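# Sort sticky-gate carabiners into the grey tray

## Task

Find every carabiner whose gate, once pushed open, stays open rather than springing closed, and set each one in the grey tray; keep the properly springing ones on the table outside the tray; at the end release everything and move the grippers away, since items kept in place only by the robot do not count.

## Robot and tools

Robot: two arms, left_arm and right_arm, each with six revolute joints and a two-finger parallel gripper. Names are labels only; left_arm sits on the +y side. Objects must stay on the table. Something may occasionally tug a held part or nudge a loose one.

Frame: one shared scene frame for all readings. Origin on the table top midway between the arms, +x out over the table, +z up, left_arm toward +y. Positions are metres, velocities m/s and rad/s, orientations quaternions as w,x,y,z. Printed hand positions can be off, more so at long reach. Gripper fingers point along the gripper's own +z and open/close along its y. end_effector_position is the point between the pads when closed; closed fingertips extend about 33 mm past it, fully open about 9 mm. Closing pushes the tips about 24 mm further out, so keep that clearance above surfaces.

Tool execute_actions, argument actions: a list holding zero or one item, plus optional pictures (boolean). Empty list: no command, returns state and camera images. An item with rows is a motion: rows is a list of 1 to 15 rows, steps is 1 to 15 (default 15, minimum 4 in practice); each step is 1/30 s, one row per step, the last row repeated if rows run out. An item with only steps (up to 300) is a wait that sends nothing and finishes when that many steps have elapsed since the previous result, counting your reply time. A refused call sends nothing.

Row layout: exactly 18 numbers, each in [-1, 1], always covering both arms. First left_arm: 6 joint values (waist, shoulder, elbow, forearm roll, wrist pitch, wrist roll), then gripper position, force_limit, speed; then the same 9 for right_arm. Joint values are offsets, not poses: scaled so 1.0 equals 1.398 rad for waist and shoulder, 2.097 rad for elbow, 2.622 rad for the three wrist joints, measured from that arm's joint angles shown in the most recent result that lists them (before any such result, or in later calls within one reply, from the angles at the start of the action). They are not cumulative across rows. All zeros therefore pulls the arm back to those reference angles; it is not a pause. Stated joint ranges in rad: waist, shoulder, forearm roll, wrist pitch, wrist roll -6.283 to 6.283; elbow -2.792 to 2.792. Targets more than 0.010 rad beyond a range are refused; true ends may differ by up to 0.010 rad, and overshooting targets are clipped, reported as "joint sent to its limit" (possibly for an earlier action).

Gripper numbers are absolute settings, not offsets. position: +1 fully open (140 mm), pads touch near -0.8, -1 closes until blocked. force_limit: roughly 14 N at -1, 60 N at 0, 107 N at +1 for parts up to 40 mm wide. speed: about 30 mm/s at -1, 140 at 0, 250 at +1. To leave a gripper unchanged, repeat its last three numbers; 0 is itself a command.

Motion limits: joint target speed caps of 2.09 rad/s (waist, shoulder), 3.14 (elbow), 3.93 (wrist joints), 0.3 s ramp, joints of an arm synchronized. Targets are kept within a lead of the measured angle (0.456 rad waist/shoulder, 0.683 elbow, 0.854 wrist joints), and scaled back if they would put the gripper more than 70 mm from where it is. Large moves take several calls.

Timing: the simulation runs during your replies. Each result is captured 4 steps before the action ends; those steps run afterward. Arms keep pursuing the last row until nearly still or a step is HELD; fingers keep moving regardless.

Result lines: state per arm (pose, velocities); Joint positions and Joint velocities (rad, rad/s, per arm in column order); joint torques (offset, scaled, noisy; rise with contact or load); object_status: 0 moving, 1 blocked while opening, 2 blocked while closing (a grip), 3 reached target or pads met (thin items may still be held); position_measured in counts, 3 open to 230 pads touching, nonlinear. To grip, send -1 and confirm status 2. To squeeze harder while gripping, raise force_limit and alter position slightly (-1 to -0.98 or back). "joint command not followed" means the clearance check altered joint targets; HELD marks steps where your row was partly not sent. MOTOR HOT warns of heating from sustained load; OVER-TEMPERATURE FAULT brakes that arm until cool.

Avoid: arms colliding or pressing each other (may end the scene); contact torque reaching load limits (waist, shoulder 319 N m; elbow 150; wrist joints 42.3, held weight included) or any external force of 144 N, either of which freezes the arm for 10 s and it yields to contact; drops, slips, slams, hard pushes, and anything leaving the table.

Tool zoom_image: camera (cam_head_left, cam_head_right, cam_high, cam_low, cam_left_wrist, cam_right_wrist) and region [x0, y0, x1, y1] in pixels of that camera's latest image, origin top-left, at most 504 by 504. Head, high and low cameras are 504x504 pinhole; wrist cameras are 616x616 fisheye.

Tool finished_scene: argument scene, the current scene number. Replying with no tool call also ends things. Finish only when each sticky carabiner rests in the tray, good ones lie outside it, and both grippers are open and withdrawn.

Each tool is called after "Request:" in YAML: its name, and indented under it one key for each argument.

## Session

Request:
execute_actions:
  actions: []

Scene clock: 0.00 s of 6000.00 s.
left_arm: end_effector_position=(+0.4020, +0.8481, +0.3487) position_measured=3 object_status=3 end_effector_quat_wxyz=(-0.058, -0.194, +0.979, +0.036) end_effector_velocity=(-0.000, +0.001, -0.000) end_effector_angular_velocity=(-0.000, +0.001, +0.001) | right_arm: end_effector_position=(+0.4051, +0.1333, +0.1417) position_measured=3 object_status=3 end_effector_quat_wxyz=(+0.309, +0.470, +0.813, -0.148) end_effector_velocity=(+0.000, -0.000, -0.000) end_effector_angular_velocity=(-0.001, -0.000, -0.000)
Joint positions: left_arm=[ 0.719 -0.064  1.802  0.104  1.493 -1.464] | right_arm=[ 1.072  0.867  0.99  -0.542  1.734  0.773]
Joint velocities: left_arm=[ 0.002  0.001 -0.     0.     0.     0.001] | right_arm=[-0.  0.  0. -0.  0. -0.]
Joint torques (N m, as the joint torque sensors report them, + toward a larger angle): no reading

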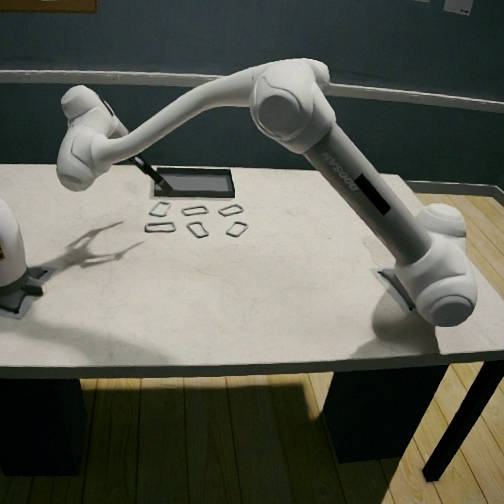

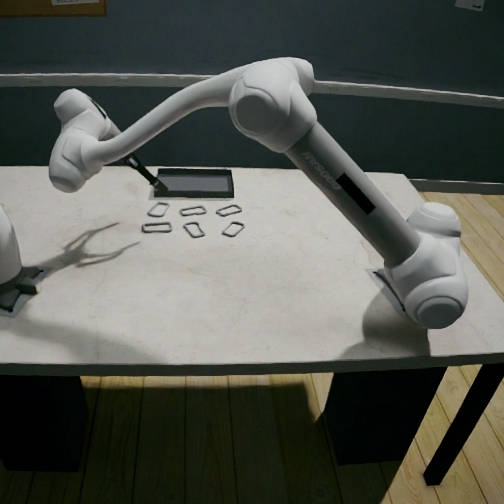

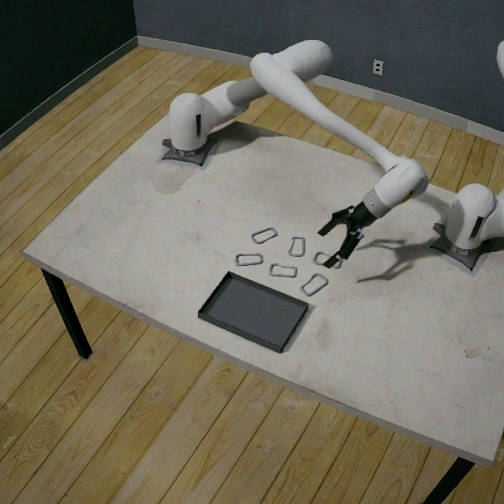

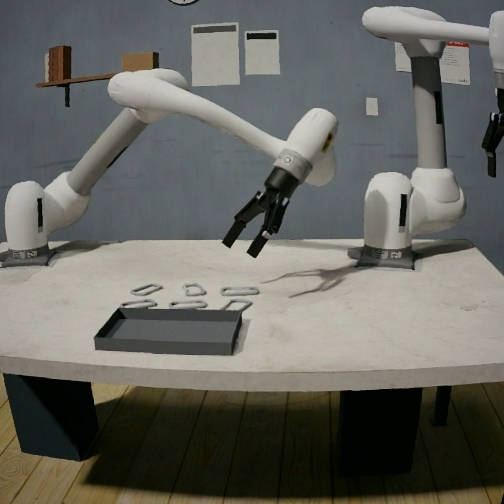

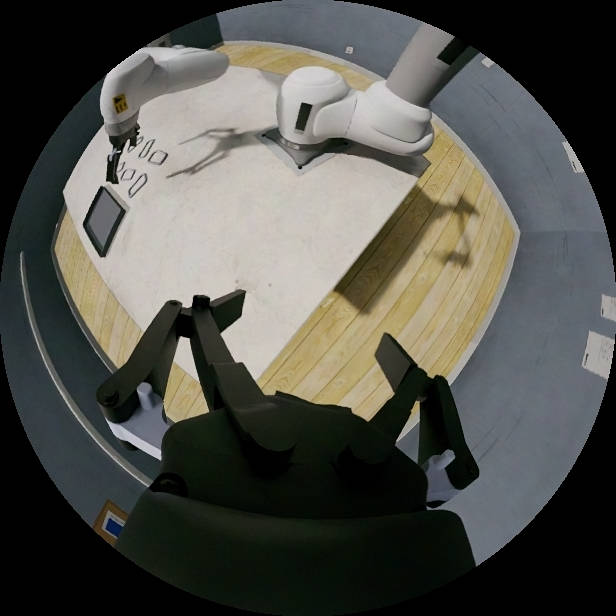

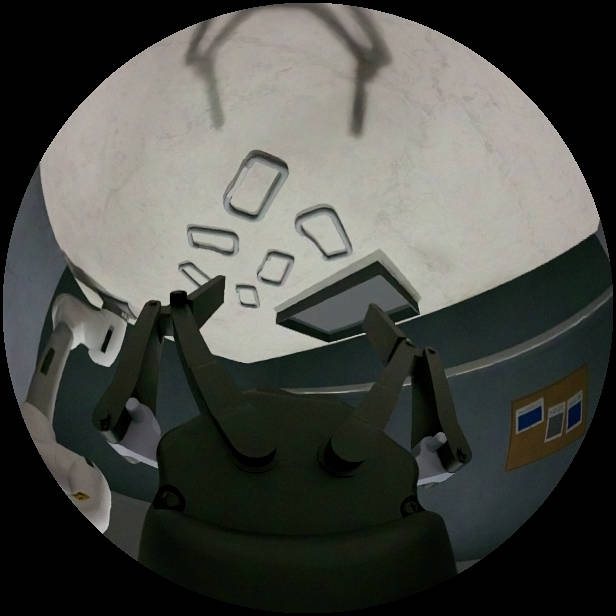

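Request:
zoom_image:
  camera: "cam_high"
  region: [220, 210, 360, 310]

Request:
zoom_image:
  camera: "cam_right_wrist"
  region: [160, 130, 400, 330]

Region (220, 210, 360, 310) of cam_high's 504x504 image, scaled by 3.600, with more detail than that image has; it fills the top 360 rows of this view, and the rest is white.

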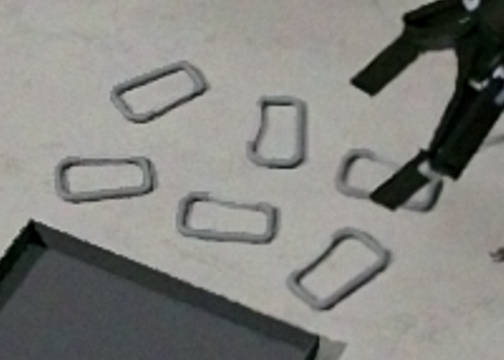

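Region (160, 130, 400, 330) of cam_right_wrist's 616x616 image, scaled by 2.100, with more detail than that image has.

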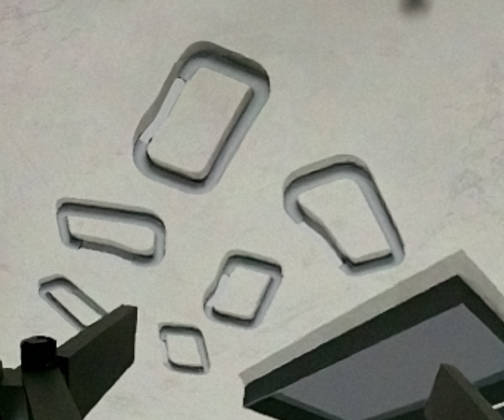

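Request:
execute_actions:
  actions:
    - {"rows":[[0,0,0,0,0,0,1,0,0,-0.2046,-0.447,0.455,0.203,-0.297,-0.262,0.15,-0.6,0]],"steps":15}

Request:
execute_actions:
  actions:
    - {"steps":12}
  pictures: true

Request:
zoom_image:
  camera: "cam_right_wrist"
  region: [220, 220, 400, 380]

Scene clock: 1.23 s of 6000.00 s.
left_arm: end_effector_position=(+0.4020, +0.8481, +0.3487) position_measured=3 object_status=3 end_effector_quat_wxyz=(-0.058, -0.194, +0.979, +0.036) end_effector_velocity=(+0.000, -0.001, +0.001) end_effector_angular_velocity=(+0.001, -0.001, -0.002) | right_arm: end_effector_position=(+0.4109, +0.0443, +0.1216) position_measured=74 object_status=0 end_effector_quat_wxyz=(+0.139, +0.386, +0.906, -0.102) end_effector_velocity=(-0.109, -0.354, -0.011) end_effector_angular_velocity=(+0.502, +0.601, +0.375)
Joint positions: left_arm=[ 0.719 -0.064  1.802  0.104  1.493 -1.464] | right_arm=[ 0.938  0.62   1.361 -0.292  1.368  0.45 ]
Joint velocities: left_arm=[-0.001 -0.001 -0.     0.     0.     0.001] | right_arm=[-0.307 -0.763  1.159  0.572 -0.832 -0.734]
Joint torques (N m, as the joint torque sensors report them, + toward a larger angle): left_arm=[  0.17 -32.39 -39.12   5.33   0.34   0.03] | right_arm=[ 12.9  -90.55 -33.85   3.57   0.39  -0.23]
Steps of this call (steps 1 to 26: nothing new was sent; steps 27 to 37: the first 11 steps of this action). Readings (joint positions | what the end effector reports):
27: left_arm=[0.719 -0.064 1.802 0.104 1.493 -1.464] | right_arm=[1.072 0.867 0.990 -0.542 1.734 0.773] | left_arm position_measured=3 object_status=3 | right_arm position_measured=3 object_status=0
28: left_arm=[0.719 -0.064 1.802 0.104 1.493 -1.464] | right_arm=[1.070 0.863 0.996 -0.538 1.728 0.767] | left_arm position_measured=3 object_status=3 | right_arm position_measured=6 object_status=0
30: left_arm=[0.719 -0.064 1.802 0.104 1.493 -1.464] | right_arm=[1.052 0.834 1.041 -0.503 1.677 0.722] | left_arm position_measured=3 object_status=3 | right_arm position_measured=21 object_status=0
34: left_arm=[0.719 -0.064 1.802 0.104 1.493 -1.464] | right_arm=[0.976 0.705 1.233 -0.363 1.473 0.542] | left_arm position_measured=3 object_status=3 | right_arm position_measured=51 object_status=0
37: the state above

Scene clock: 1.63 s of 6000.00 s.
left_arm: end_effector_position=(+0.4020, +0.8481, +0.3487) position_measured=3 object_status=3 end_effector_quat_wxyz=(-0.058, -0.194, +0.979, +0.036) end_effector_velocity=(+0.000, +0.000, -0.000) end_effector_angular_velocity=(-0.001, +0.000, +0.002) | right_arm: end_effector_position=(+0.3496, -0.0947, +0.1077) position_measured=110 object_status=3 end_effector_quat_wxyz=(+0.029, +0.340, +0.940, -0.033) end_effector_velocity=(-0.179, -0.332, -0.049) end_effector_angular_velocity=(+0.520, +0.241, +0.151)
Joint positions: left_arm=[ 0.719 -0.064  1.802  0.104  1.493 -1.464] | right_arm=[ 0.825  0.338  1.796 -0.082  1.061  0.178]
Joint velocities: left_arm=[ 0.     0.001 -0.    -0.001 -0.    -0.002] | right_arm=[-0.266 -0.661  1.017  0.492 -0.717 -0.633]
Joint torques (N m, as the joint torque sensors report them, + toward a larger angle): left_arm=[ -0.1  -31.77 -39.2    5.44   0.38  -0.05] | right_arm=[  5.09 -70.57 -31.87   3.45   0.14  -0.2 ]
Kept back: nothing.
Steps of this call (steps 1 to 4: the last 4 steps of your previous action; steps 5 to 12: the robot went on to your last target). Readings (joint positions | what the end effector reports):
1: left_arm=[0.719 -0.064 1.802 0.104 1.493 -1.464] | right_arm=[0.928 0.595 1.400 -0.273 1.341 0.425] | left_arm position_measured=3 object_status=3 | right_arm position_measured=82 object_status=0
2: left_arm=[0.719 -0.064 1.802 0.104 1.493 -1.464] | right_arm=[0.918 0.570 1.438 -0.255 1.314 0.402] | left_arm position_measured=3 object_status=3 | right_arm position_measured=89 object_status=0
4: left_arm=[0.719 -0.064 1.802 0.104 1.493 -1.464] | right_arm=[0.899 0.522 1.512 -0.219 1.262 0.356] | left_arm position_measured=3 object_status=3 | right_arm position_measured=104 object_status=0
8: left_arm=[0.719 -0.064 1.802 0.104 1.493 -1.464] | right_arm=[0.861 0.428 1.656 -0.149 1.160 0.266] | left_arm position_measured=3 object_status=3 | right_arm position_measured=110 object_status=0
12: the state above

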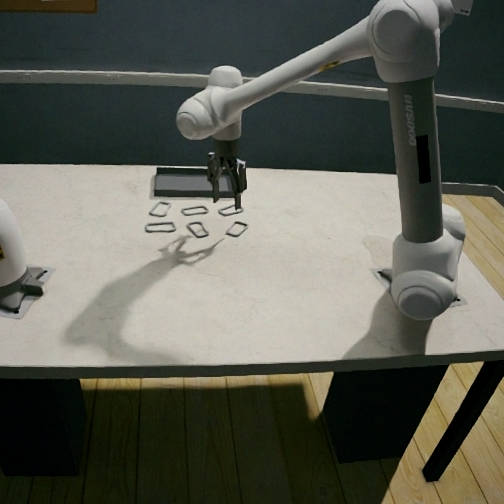

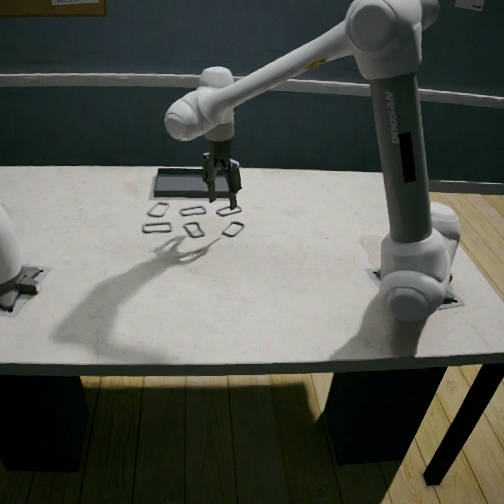

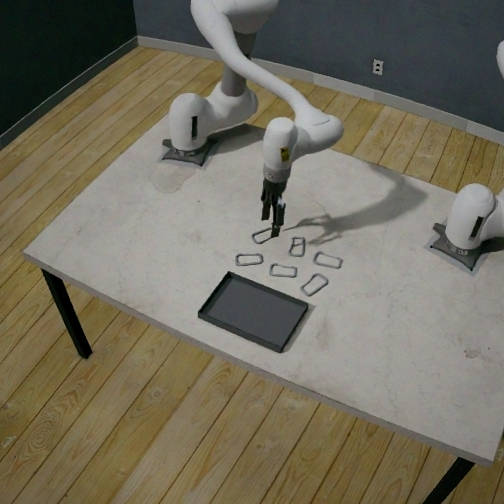

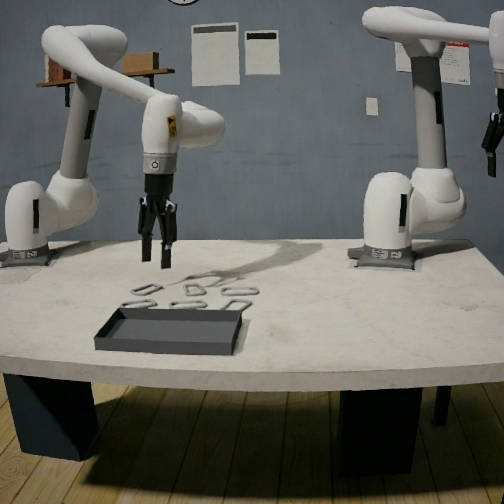

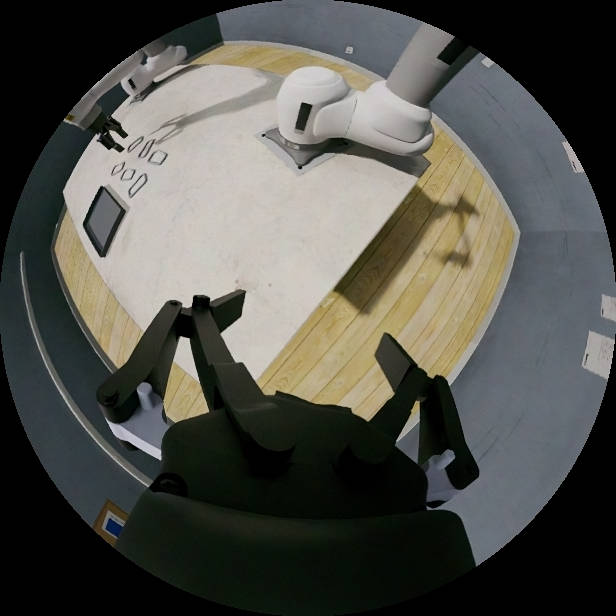

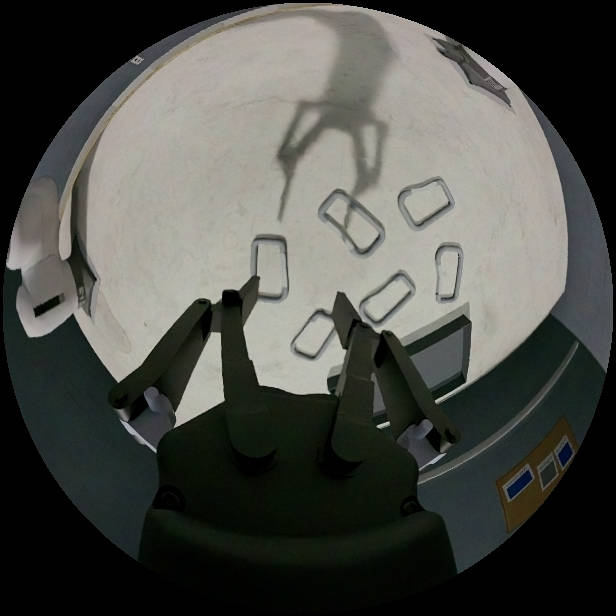

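Region (220, 220, 400, 380) of cam_right_wrist's 616x616 image, scaled by 2.800, with more detail than that image has.

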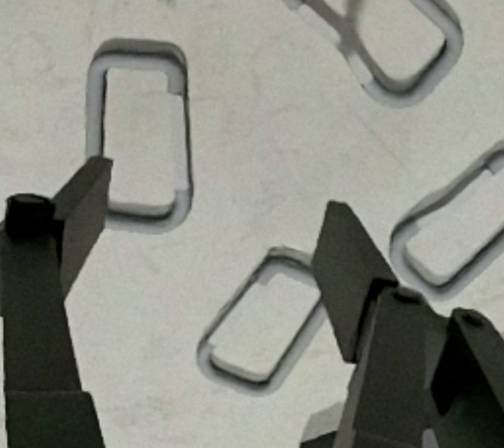

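Still moving; look again.

Request:
execute_actions:
  actions:
    - {"steps":10}
  pictures: true

Request:
zoom_image:
  camera: "cam_right_wrist"
  region: [220, 220, 400, 380]

Scene clock: 1.97 s of 6000.00 s.
left_arm: end_effector_position=(+0.4020, +0.8481, +0.3487) position_measured=3 object_status=3 end_effector_quat_wxyz=(-0.058, -0.194, +0.979, +0.036) end_effector_velocity=(-0.000, -0.000, +0.000) end_effector_angular_velocity=(+0.001, +0.000, +0.002) | right_arm: end_effector_position=(+0.3225, -0.1426, +0.0993) position_measured=110 object_status=3 end_effector_quat_wxyz=(+0.004, +0.332, +0.943, -0.002) end_effector_velocity=(-0.003, -0.005, -0.001) end_effector_angular_velocity=(+0.007, +0.002, +0.001)
Joint positions: left_arm=[ 0.719 -0.064  1.802  0.104  1.493 -1.464] | right_arm=[ 0.787  0.243  1.943 -0.011  0.957  0.087]
Joint velocities: left_arm=[-0.    -0.     0.     0.001  0.    -0.003] | right_arm=[-0.004 -0.01   0.015  0.007 -0.01  -0.009]
Joint torques (N m, as the joint torque sensors report them, + toward a larger angle): left_arm=[ -0.38 -32.57 -39.31   5.51   0.4    0.14] | right_arm=[  0.27 -57.3  -32.37   3.9   -0.23   0.  ]
Kept back: nothing.
Steps of this call (steps 1 to 10: the robot went on to your last target). Readings (joint positions | what the end effector reports):
1: left_arm=[0.719 -0.064 1.802 0.104 1.493 -1.464] | right_arm=[0.816 0.316 1.831 -0.065 1.036 0.157] | left_arm position_measured=3 object_status=3 | right_arm position_measured=110 object_status=3
2: left_arm=[0.719 -0.064 1.802 0.104 1.493 -1.464] | right_arm=[0.808 0.294 1.863 -0.049 1.013 0.137] | left_arm position_measured=3 object_status=3 | right_arm position_measured=110 object_status=3
4: left_arm=[0.719 -0.064 1.802 0.104 1.493 -1.464] | right_arm=[0.795 0.262 1.913 -0.025 0.978 0.105] | left_arm position_measured=3 object_status=3 | right_arm position_measured=110 object_status=3
8: left_arm=[0.719 -0.064 1.802 0.104 1.493 -1.464] | right_arm=[0.787 0.244 1.942 -0.011 0.958 0.088] | left_arm position_measured=3 object_status=3 | right_arm position_measured=110 object_status=3
10: the state above

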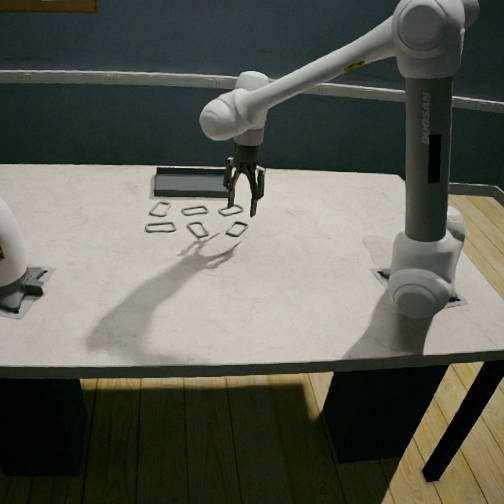

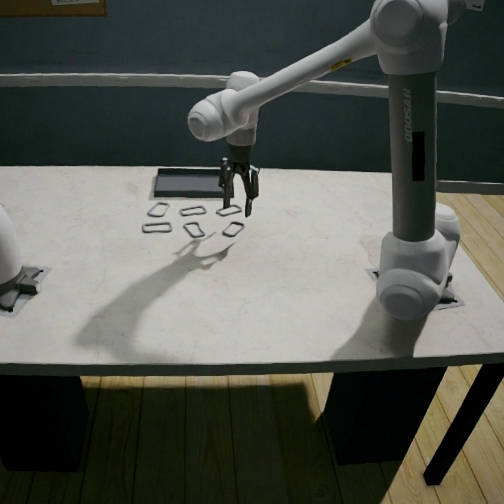

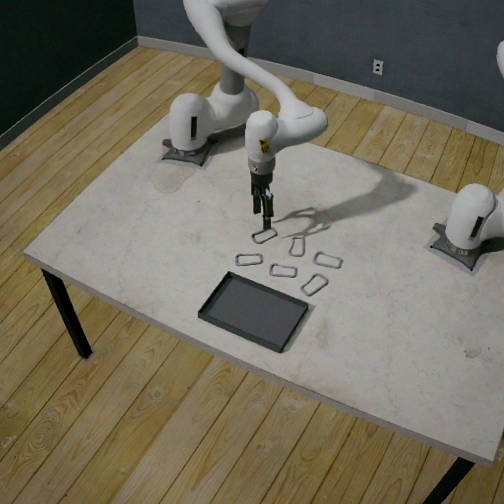

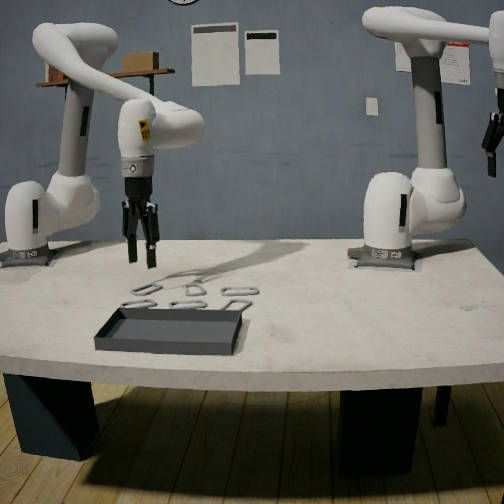

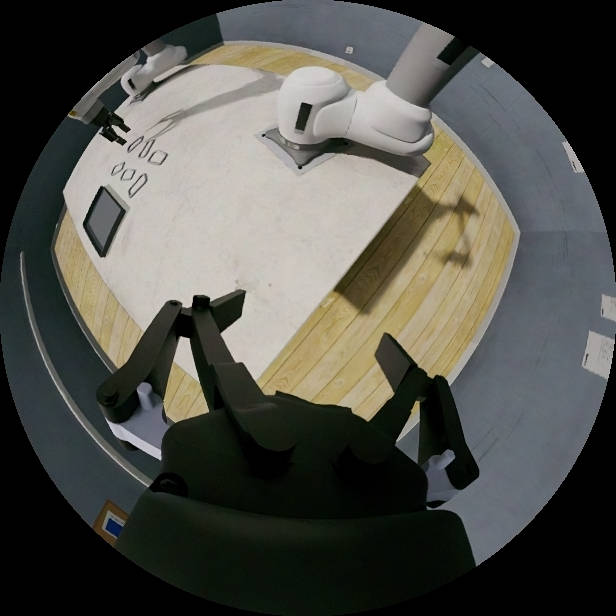

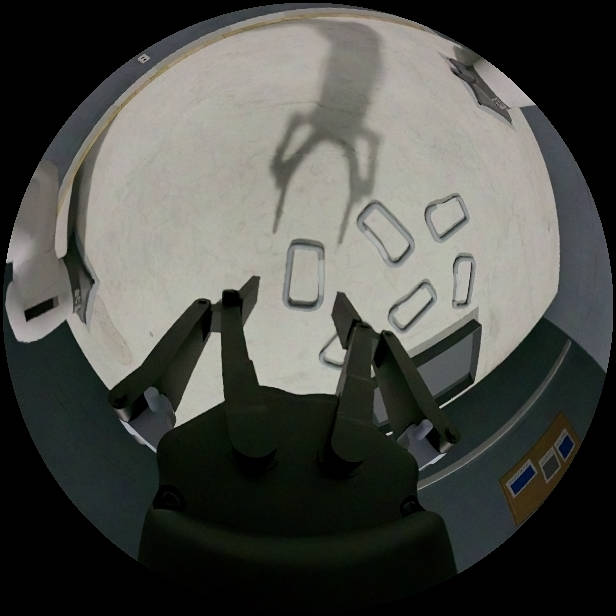

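Region (220, 220, 400, 380) of cam_right_wrist's 616x616 image, scaled by 2.800, with more detail than that image has.

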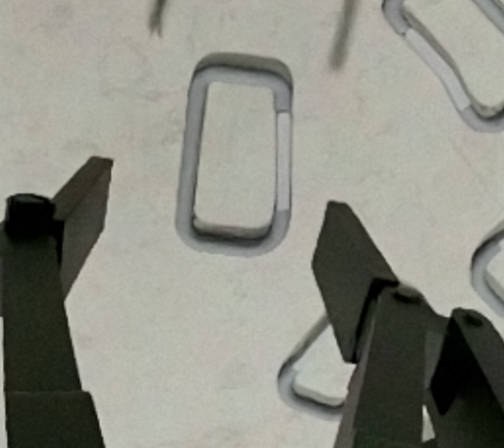

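Request:
execute_actions:
  actions:
    - {"rows":[[0,0,0,0,0,0,1,0,0,-0.0094,0.047,0.0143,0,-0.037,-0.045,0.15,-0.6,0]],"steps":15}

Request:
execute_actions:
  actions:
    - {"steps":5}
  pictures: true

Request:
zoom_image:
  camera: "cam_right_wrist"
  region: [220, 220, 400, 380]

Scene clock: 2.87 s of 6000.00 s.
left_arm: end_effector_position=(+0.4020, +0.8481, +0.3487) position_measured=3 object_status=3 end_effector_quat_wxyz=(-0.058, -0.194, +0.979, +0.036) end_effector_velocity=(-0.000, +0.000, -0.000) end_effector_angular_velocity=(-0.000, +0.000, +0.000) | right_arm: end_effector_position=(+0.3329, -0.1411, +0.0468) position_measured=110 object_status=3 end_effector_quat_wxyz=(+0.004, +0.282, +0.959, -0.001) end_effector_velocity=(+0.001, -0.000, -0.009) end_effector_angular_velocity=(-0.001, -0.000, +0.018)
Joint positions: left_arm=[ 0.719 -0.064  1.802  0.104  1.493 -1.464] | right_arm=[ 0.774  0.307  1.973 -0.01   0.861 -0.03 ]
Joint velocities: left_arm=[ 0.  0. -0. -0.  0.  0.] | right_arm=[-0.002  0.011  0.005 -0.001 -0.016 -0.019]
Joint torques (N m, as the joint torque sensors report them, + toward a larger angle): left_arm=[ -0.62 -32.37 -38.86   5.39   0.26   0.03] | right_arm=[  5.9  -63.74 -29.82   3.22  -0.01  -0.2 ]
Steps of this call (steps 1 to 15: the robot went on to your last target; step 16: nothing new was sent; steps 17 to 27: the first 11 steps of this action). Readings (joint positions | what the end effector reports):
17: left_arm=[0.719 -0.064 1.802 0.104 1.493 -1.464] | right_arm=[0.786 0.242 1.945 -0.010 0.956 0.086] | left_arm position_measured=3 object_status=3 | right_arm position_measured=110 object_status=3
18: left_arm=[0.719 -0.064 1.802 0.104 1.493 -1.464] | right_arm=[0.786 0.245 1.946 -0.010 0.950 0.079] | left_arm position_measured=3 object_status=3 | right_arm position_measured=110 object_status=3
20: left_arm=[0.719 -0.064 1.802 0.104 1.493 -1.464] | right_arm=[0.781 0.272 1.958 -0.010 0.911 0.031] | left_arm position_measured=3 object_status=3 | right_arm position_measured=110 object_status=3
24: left_arm=[0.719 -0.064 1.802 0.104 1.493 -1.464] | right_arm=[0.774 0.305 1.972 -0.010 0.864 -0.026] | left_arm position_measured=3 object_status=3 | right_arm position_measured=110 object_status=3
27: the state above

Scene clock: 3.03 s of 6000.00 s.
left_arm: end_effector_position=(+0.4020, +0.8481, +0.3487) position_measured=3 object_status=3 end_effector_quat_wxyz=(-0.058, -0.194, +0.979, +0.036) end_effector_velocity=(+0.000, -0.000, -0.000) end_effector_angular_velocity=(-0.001, +0.000, -0.001) | right_arm: end_effector_position=(+0.3330, -0.1411, +0.0461) position_measured=110 object_status=3 end_effector_quat_wxyz=(+0.004, +0.281, +0.960, -0.001) end_effector_velocity=(+0.000, -0.000, -0.001) end_effector_angular_velocity=(-0.001, +0.000, +0.002)
Joint positions: left_arm=[ 0.719 -0.064  1.802  0.104  1.493 -1.464] | right_arm=[ 0.774  0.308  1.973 -0.011  0.86  -0.031]
Joint velocities: left_arm=[-0.001  0.     0.    -0.001  0.     0.001] | right_arm=[-0.     0.002  0.    -0.    -0.001 -0.003]
Joint torques (N m, as the joint torque sensors report them, + toward a larger angle): left_arm=[  0.2  -32.01 -39.29   5.41   0.41   0.01] | right_arm=[  2.77 -63.8  -29.43   3.35  -0.22  -0.28]
Kept back: nothing.
Steps of this call (steps 1 to 4: the last 4 steps of your previous action; step 5: the robot went on to your last target). Readings (joint positions | what the end effector reports):
1: left_arm=[0.719 -0.064 1.802 0.104 1.493 -1.464] | right_arm=[0.774 0.308 1.973 -0.010 0.860 -0.031] | left_arm position_measured=3 object_status=3 | right_arm position_measured=110 object_status=3
2: left_arm=[0.719 -0.064 1.802 0.104 1.493 -1.464] | right_arm=[0.774 0.308 1.973 -0.010 0.860 -0.031] | left_arm position_measured=3 object_status=3 | right_arm position_measured=110 object_status=3
4: left_arm=[0.719 -0.064 1.802 0.104 1.493 -1.464] | right_arm=[0.774 0.308 1.973 -0.011 0.860 -0.031] | left_arm position_measured=3 object_status=3 | right_arm position_measured=110 object_status=3
5: the state above

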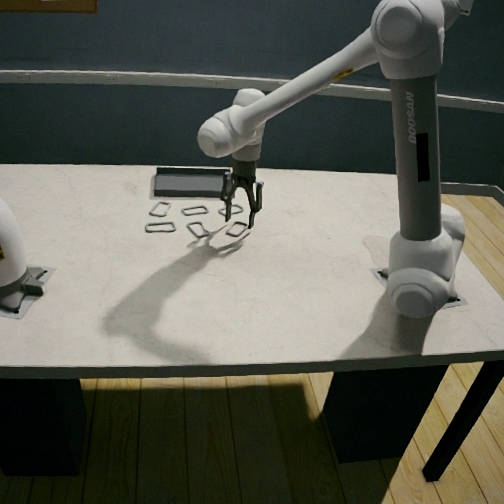

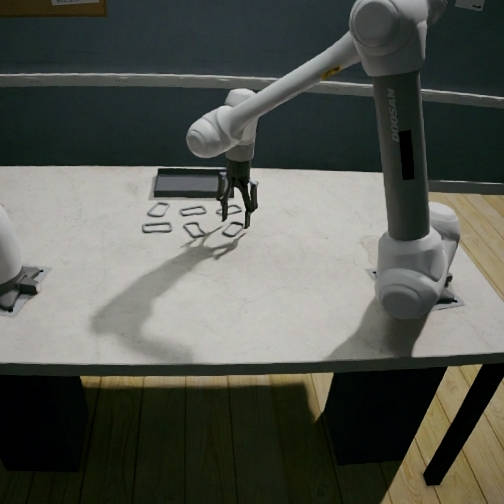

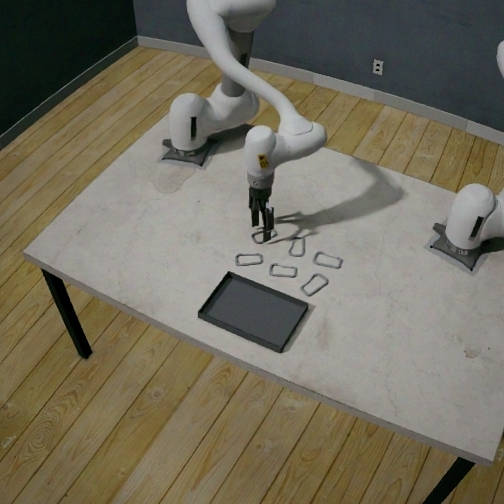

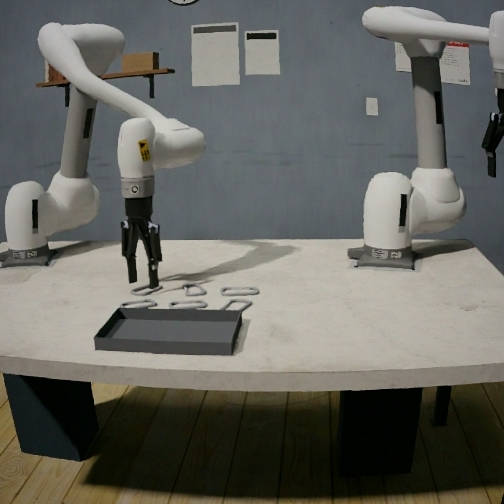

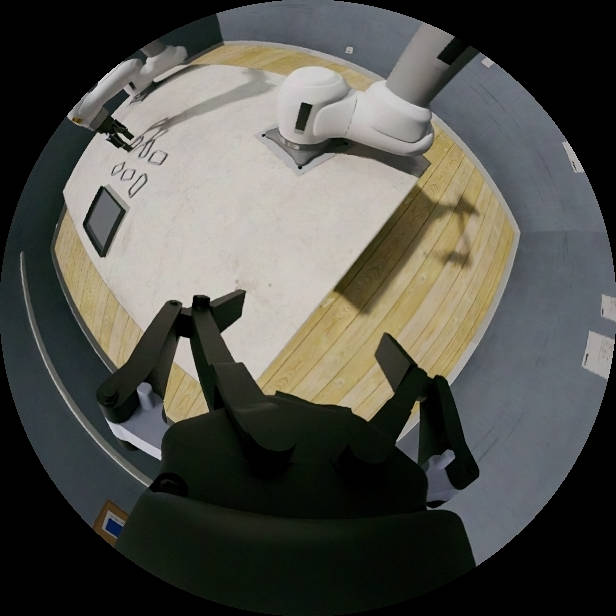

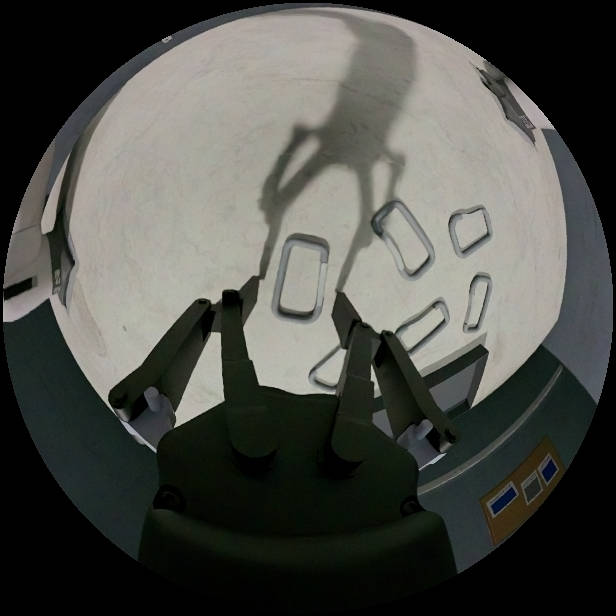

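Region (220, 220, 400, 380) of cam_right_wrist's 616x616 image, scaled by 2.800, with more detail than that image has.

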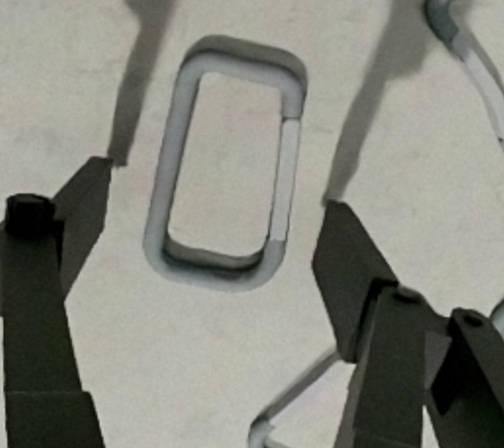

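Request:
execute_actions:
  actions:
    - {"rows":[[0,0,0,0,0,0,1,0,0,0,0.0067,0.0027,0,-0.0057,0,0.0,-0.6,-0.4]],"steps":13}

Request:
execute_actions:
  actions:
    - {"rows":[[0,0,0,0,0,0,1,0,0,0,0,0,0,0,0,-0.25,-0.6,-0.5]],"steps":14}
  pictures: true

Request:
zoom_image:
  camera: "cam_right_wrist"
  region: [220, 220, 400, 380]

Scene clock: 3.77 s of 6000.00 s.
left_arm: end_effector_position=(+0.4020, +0.8481, +0.3487) position_measured=3 object_status=3 end_effector_quat_wxyz=(-0.058, -0.194, +0.979, +0.036) end_effector_velocity=(+0.000, +0.000, -0.000) end_effector_angular_velocity=(-0.000, +0.001, +0.001) | right_arm: end_effector_position=(+0.3330, -0.1411, +0.0383) position_measured=129 object_status=0 end_effector_quat_wxyz=(+0.004, +0.281, +0.960, -0.001) end_effector_velocity=(+0.000, +0.000, -0.003) end_effector_angular_velocity=(+0.001, -0.000, -0.000)
Joint positions: left_arm=[ 0.719 -0.064  1.802  0.104  1.493 -1.464] | right_arm=[ 0.774  0.317  1.979 -0.011  0.845 -0.031]
Joint velocities: left_arm=[ 0.     0.001  0.     0.    -0.    -0.001] | right_arm=[-0.     0.003  0.002  0.    -0.006  0.   ]
Joint torques (N m, as the joint torque sensors report them, + toward a larger angle): left_arm=[ -0.12 -32.23 -39.06   5.43   0.41  -0.05] | right_arm=[  3.86 -64.42 -30.35   3.27  -0.24   0.02]
Steps of this call (steps 1 to 13: the robot went on to your last target; steps 14 to 22: the first 9 steps of this action). Readings (joint positions | what the end effector reports):
14: left_arm=[0.719 -0.064 1.802 0.104 1.493 -1.464] | right_arm=[0.774 0.308 1.973 -0.011 0.859 -0.031] | left_arm position_measured=3 object_status=3 | right_arm position_measured=110 object_status=0
15: left_arm=[0.719 -0.064 1.802 0.104 1.493 -1.464] | right_arm=[0.774 0.310 1.974 -0.011 0.856 -0.031] | left_arm position_measured=3 object_status=3 | right_arm position_measured=112 object_status=0
17: left_arm=[0.719 -0.064 1.802 0.104 1.493 -1.464] | right_arm=[0.774 0.315 1.977 -0.011 0.849 -0.031] | left_arm position_measured=3 object_status=3 | right_arm position_measured=122 object_status=0
21: left_arm=[0.719 -0.064 1.802 0.104 1.493 -1.464] | right_arm=[0.774 0.317 1.979 -0.011 0.845 -0.031] | left_arm position_measured=3 object_status=3 | right_arm position_measured=129 object_status=0
22: the state above

Scene clock: 4.23 s of 6000.00 s.
left_arm: end_effector_position=(+0.4020, +0.8481, +0.3487) position_measured=3 object_status=3 end_effector_quat_wxyz=(-0.058, -0.194, +0.979, +0.036) end_effector_velocity=(+0.000, -0.001, +0.000) end_effector_angular_velocity=(+0.001, -0.001, -0.001) | right_arm: end_effector_position=(+0.3330, -0.1411, +0.0381) position_measured=155 object_status=0 end_effector_quat_wxyz=(+0.004, +0.281, +0.960, -0.001) end_effector_velocity=(+0.000, -0.000, +0.001) end_effector_angular_velocity=(+0.001, -0.001, +0.000)
Joint positions: left_arm=[ 0.719 -0.064  1.802  0.104  1.493 -1.464] | right_arm=[ 0.774  0.318  1.979 -0.011  0.845 -0.031]
Joint velocities: left_arm=[-0.002 -0.001  0.     0.     0.    -0.001] | right_arm=[-0.    -0.001 -0.    -0.     0.    -0.   ]
Joint torques (N m, as the joint torque sensors report them, + toward a larger angle): left_arm=[ -0.14 -32.12 -39.19   5.36   0.31   0.09] | right_arm=[  3.44 -53.38 -23.23   3.19  -0.81  -0.33]
Steps of this call (steps 1 to 4: the last 4 steps of your previous action; steps 5 to 14: the first 10 steps of this action, its rows measured from where the robot was after step 4). Readings (joint positions | what the end effector reports):
4: left_arm=[0.719 -0.064 1.802 0.104 1.493 -1.464] | right_arm=[0.774 0.317 1.979 -0.011 0.845 -0.031] | left_arm position_measured=3 object_status=3 | right_arm position_measured=129 object_status=0
5: left_arm=[0.719 -0.064 1.802 0.104 1.493 -1.464] | right_arm=[0.774 0.317 1.979 -0.011 0.845 -0.031] | left_arm position_measured=3 object_status=3 | right_arm position_measured=129 object_status=0
6: left_arm=[0.719 -0.064 1.802 0.104 1.493 -1.464] | right_arm=[0.774 0.318 1.979 -0.011 0.845 -0.031] | left_arm position_measured=3 object_status=3 | right_arm position_measured=130 object_status=0
8: left_arm=[0.719 -0.064 1.802 0.104 1.493 -1.464] | right_arm=[0.774 0.318 1.979 -0.011 0.845 -0.031] | left_arm position_measured=3 object_status=3 | right_arm position_measured=139 object_status=0
12: left_arm=[0.719 -0.064 1.802 0.104 1.493 -1.464] | right_arm=[0.774 0.318 1.979 -0.011 0.845 -0.031] | left_arm position_measured=3 object_status=3 | right_arm position_measured=155 object_status=0
14: the state above

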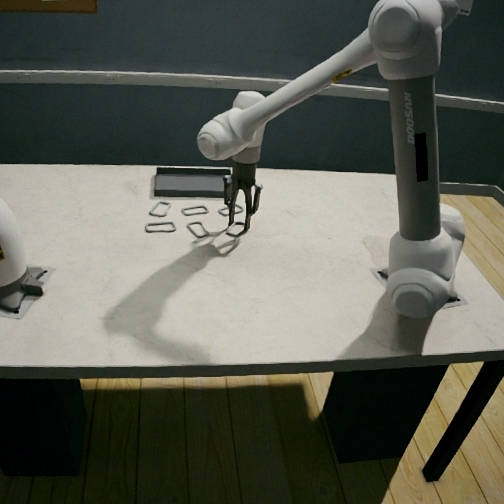

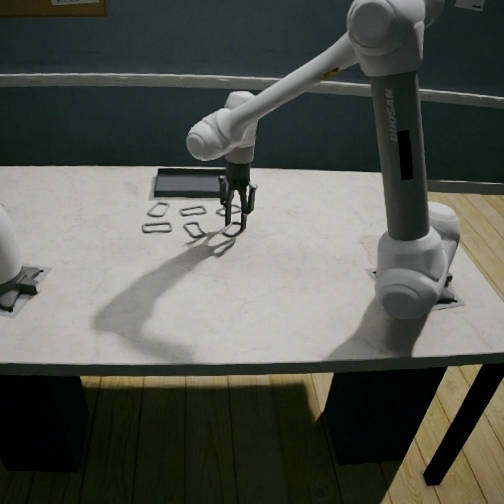

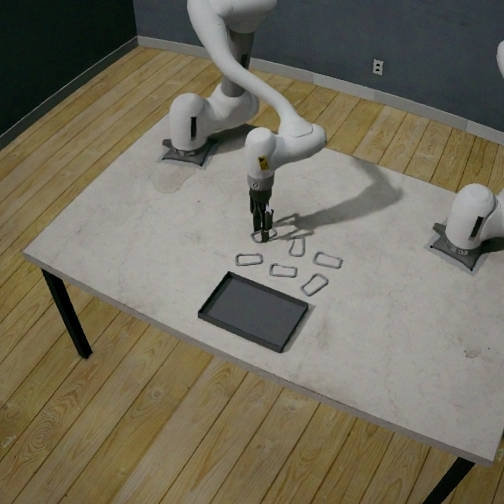

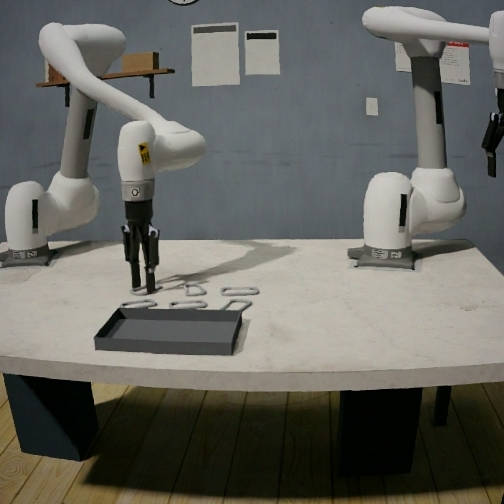

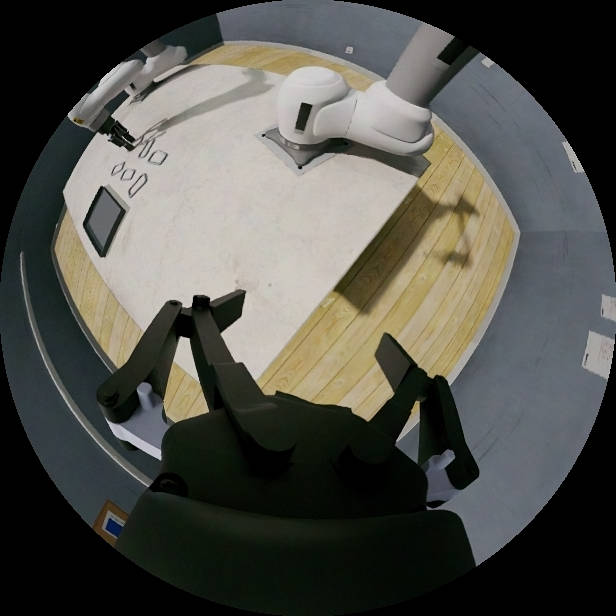

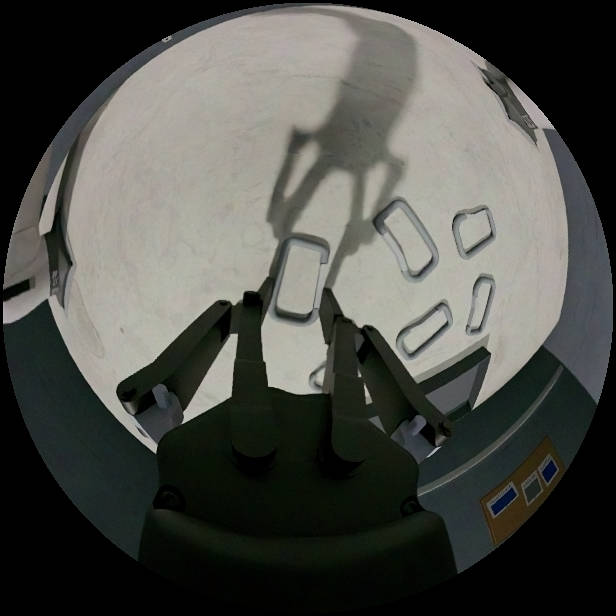

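Region (220, 220, 400, 380) of cam_right_wrist's 616x616 image, scaled by 2.800, with more detail than that image has.

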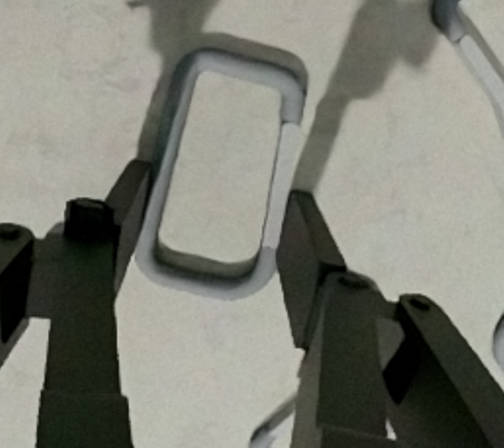

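Request:
execute_actions:
  actions:
    - {"rows":[[0,0,0,0,0,0,1,0,0,0,-0.0004,-0.00016,0,0.00035,0,-0.4,-0.5,-0.7]],"steps":15}
  pictures: true

Request:
zoom_image:
  camera: "cam_right_wrist"
  region: [220, 220, 400, 380]

Scene clock: 4.80 s of 6000.00 s.
left_arm: end_effector_position=(+0.4020, +0.8481, +0.3487) position_measured=3 object_status=3 end_effector_quat_wxyz=(-0.058, -0.194, +0.979, +0.036) end_effector_velocity=(-0.001, +0.000, +0.001) end_effector_angular_velocity=(+0.002, -0.001, +0.002) | right_arm: end_effector_position=(+0.3330, -0.1412, +0.0385) position_measured=157 object_status=0 end_effector_quat_wxyz=(+0.004, +0.281, +0.960, -0.001) end_effector_velocity=(+0.000, +0.000, -0.000) end_effector_angular_velocity=(+0.000, +0.000, -0.000)
Joint positions: left_arm=[ 0.719 -0.064  1.802  0.104  1.493 -1.464] | right_arm=[ 0.774  0.317  1.979 -0.011  0.846 -0.031]
Joint velocities: left_arm=[ 0.001 -0.002 -0.     0.001 -0.    -0.001] | right_arm=[-0.     0.001 -0.001  0.    -0.     0.   ]
Joint torques (N m, as the joint torque sensors report them, + toward a larger angle): left_arm=[  0.69 -31.78 -39.01   5.41   0.36   0.03] | right_arm=[  2.29 -47.57 -21.71   3.36  -2.34  -0.27]
Steps of this call (steps 1 to 4: the last 4 steps of your previous action; steps 5 to 6: the robot went on to your last target; steps 7 to 17: the first 11 steps of this action). Readings (joint positions | what the end effector reports):
7: left_arm=[0.719 -0.064 1.802 0.104 1.493 -1.464] | right_arm=[0.774 0.318 1.979 -0.011 0.845 -0.031] | left_arm position_measured=3 object_status=3 | right_arm position_measured=155 object_status=0
8: left_arm=[0.719 -0.064 1.802 0.104 1.493 -1.464] | right_arm=[0.774 0.318 1.979 -0.011 0.845 -0.031] | left_arm position_measured=3 object_status=3 | right_arm position_measured=155 object_status=0
10: left_arm=[0.719 -0.064 1.802 0.104 1.493 -1.464] | right_arm=[0.774 0.317 1.979 -0.011 0.845 -0.031] | left_arm position_measured=3 object_status=3 | right_arm position_measured=155 object_status=0
14: left_arm=[0.719 -0.064 1.802 0.104 1.493 -1.464] | right_arm=[0.774 0.317 1.979 -0.011 0.846 -0.031] | left_arm position_measured=3 object_status=3 | right_arm position_measured=156 object_status=0
17: the state above

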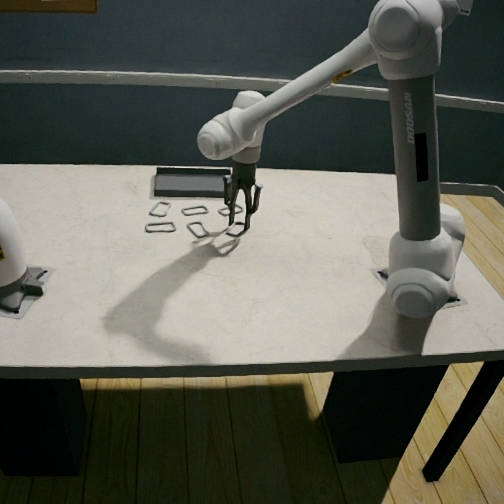

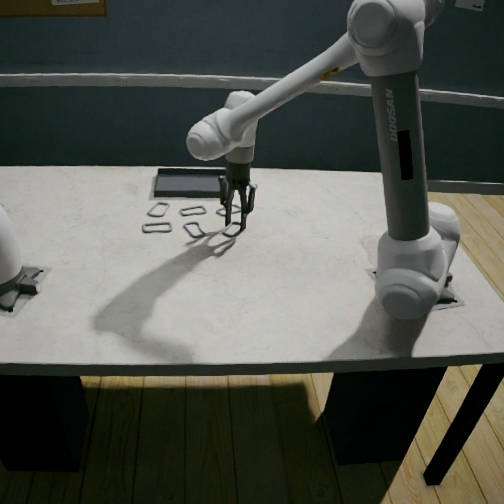

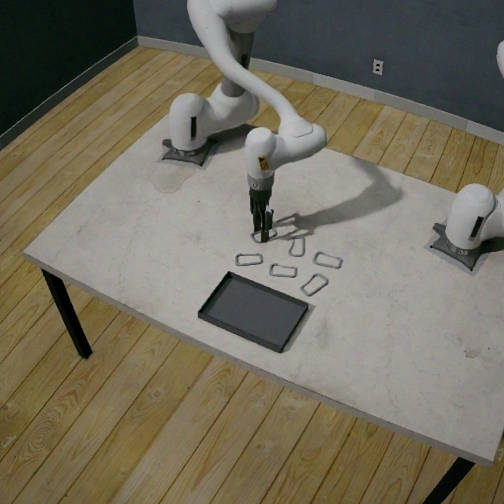

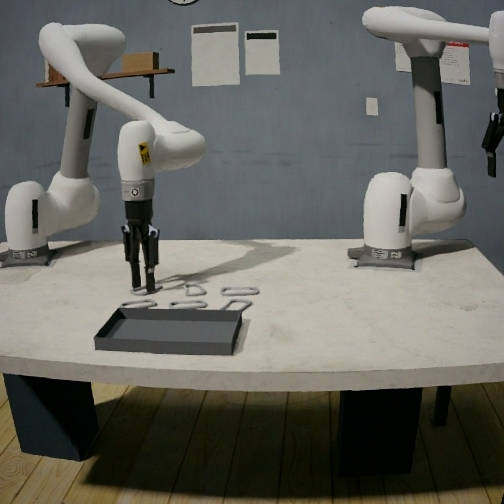

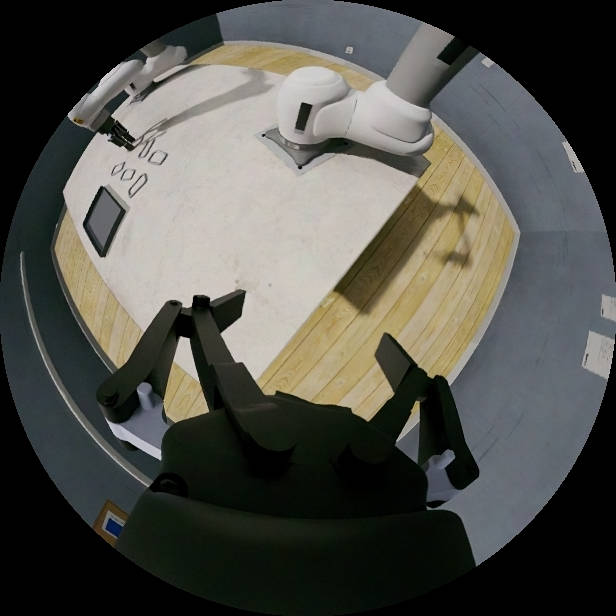

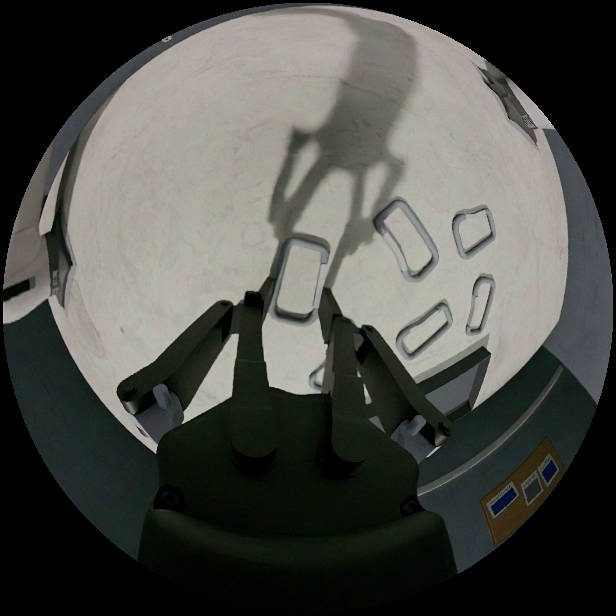

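Region (220, 220, 400, 380) of cam_right_wrist's 616x616 image, scaled by 2.800, with more detail than that image has.

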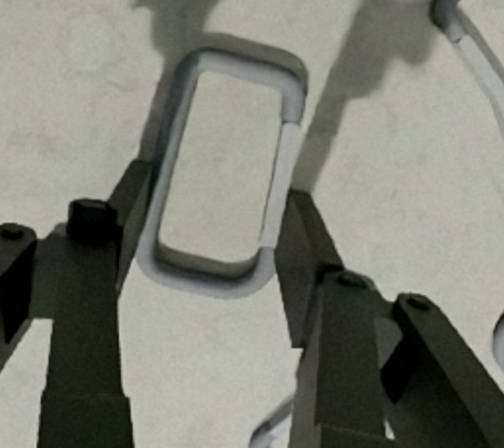

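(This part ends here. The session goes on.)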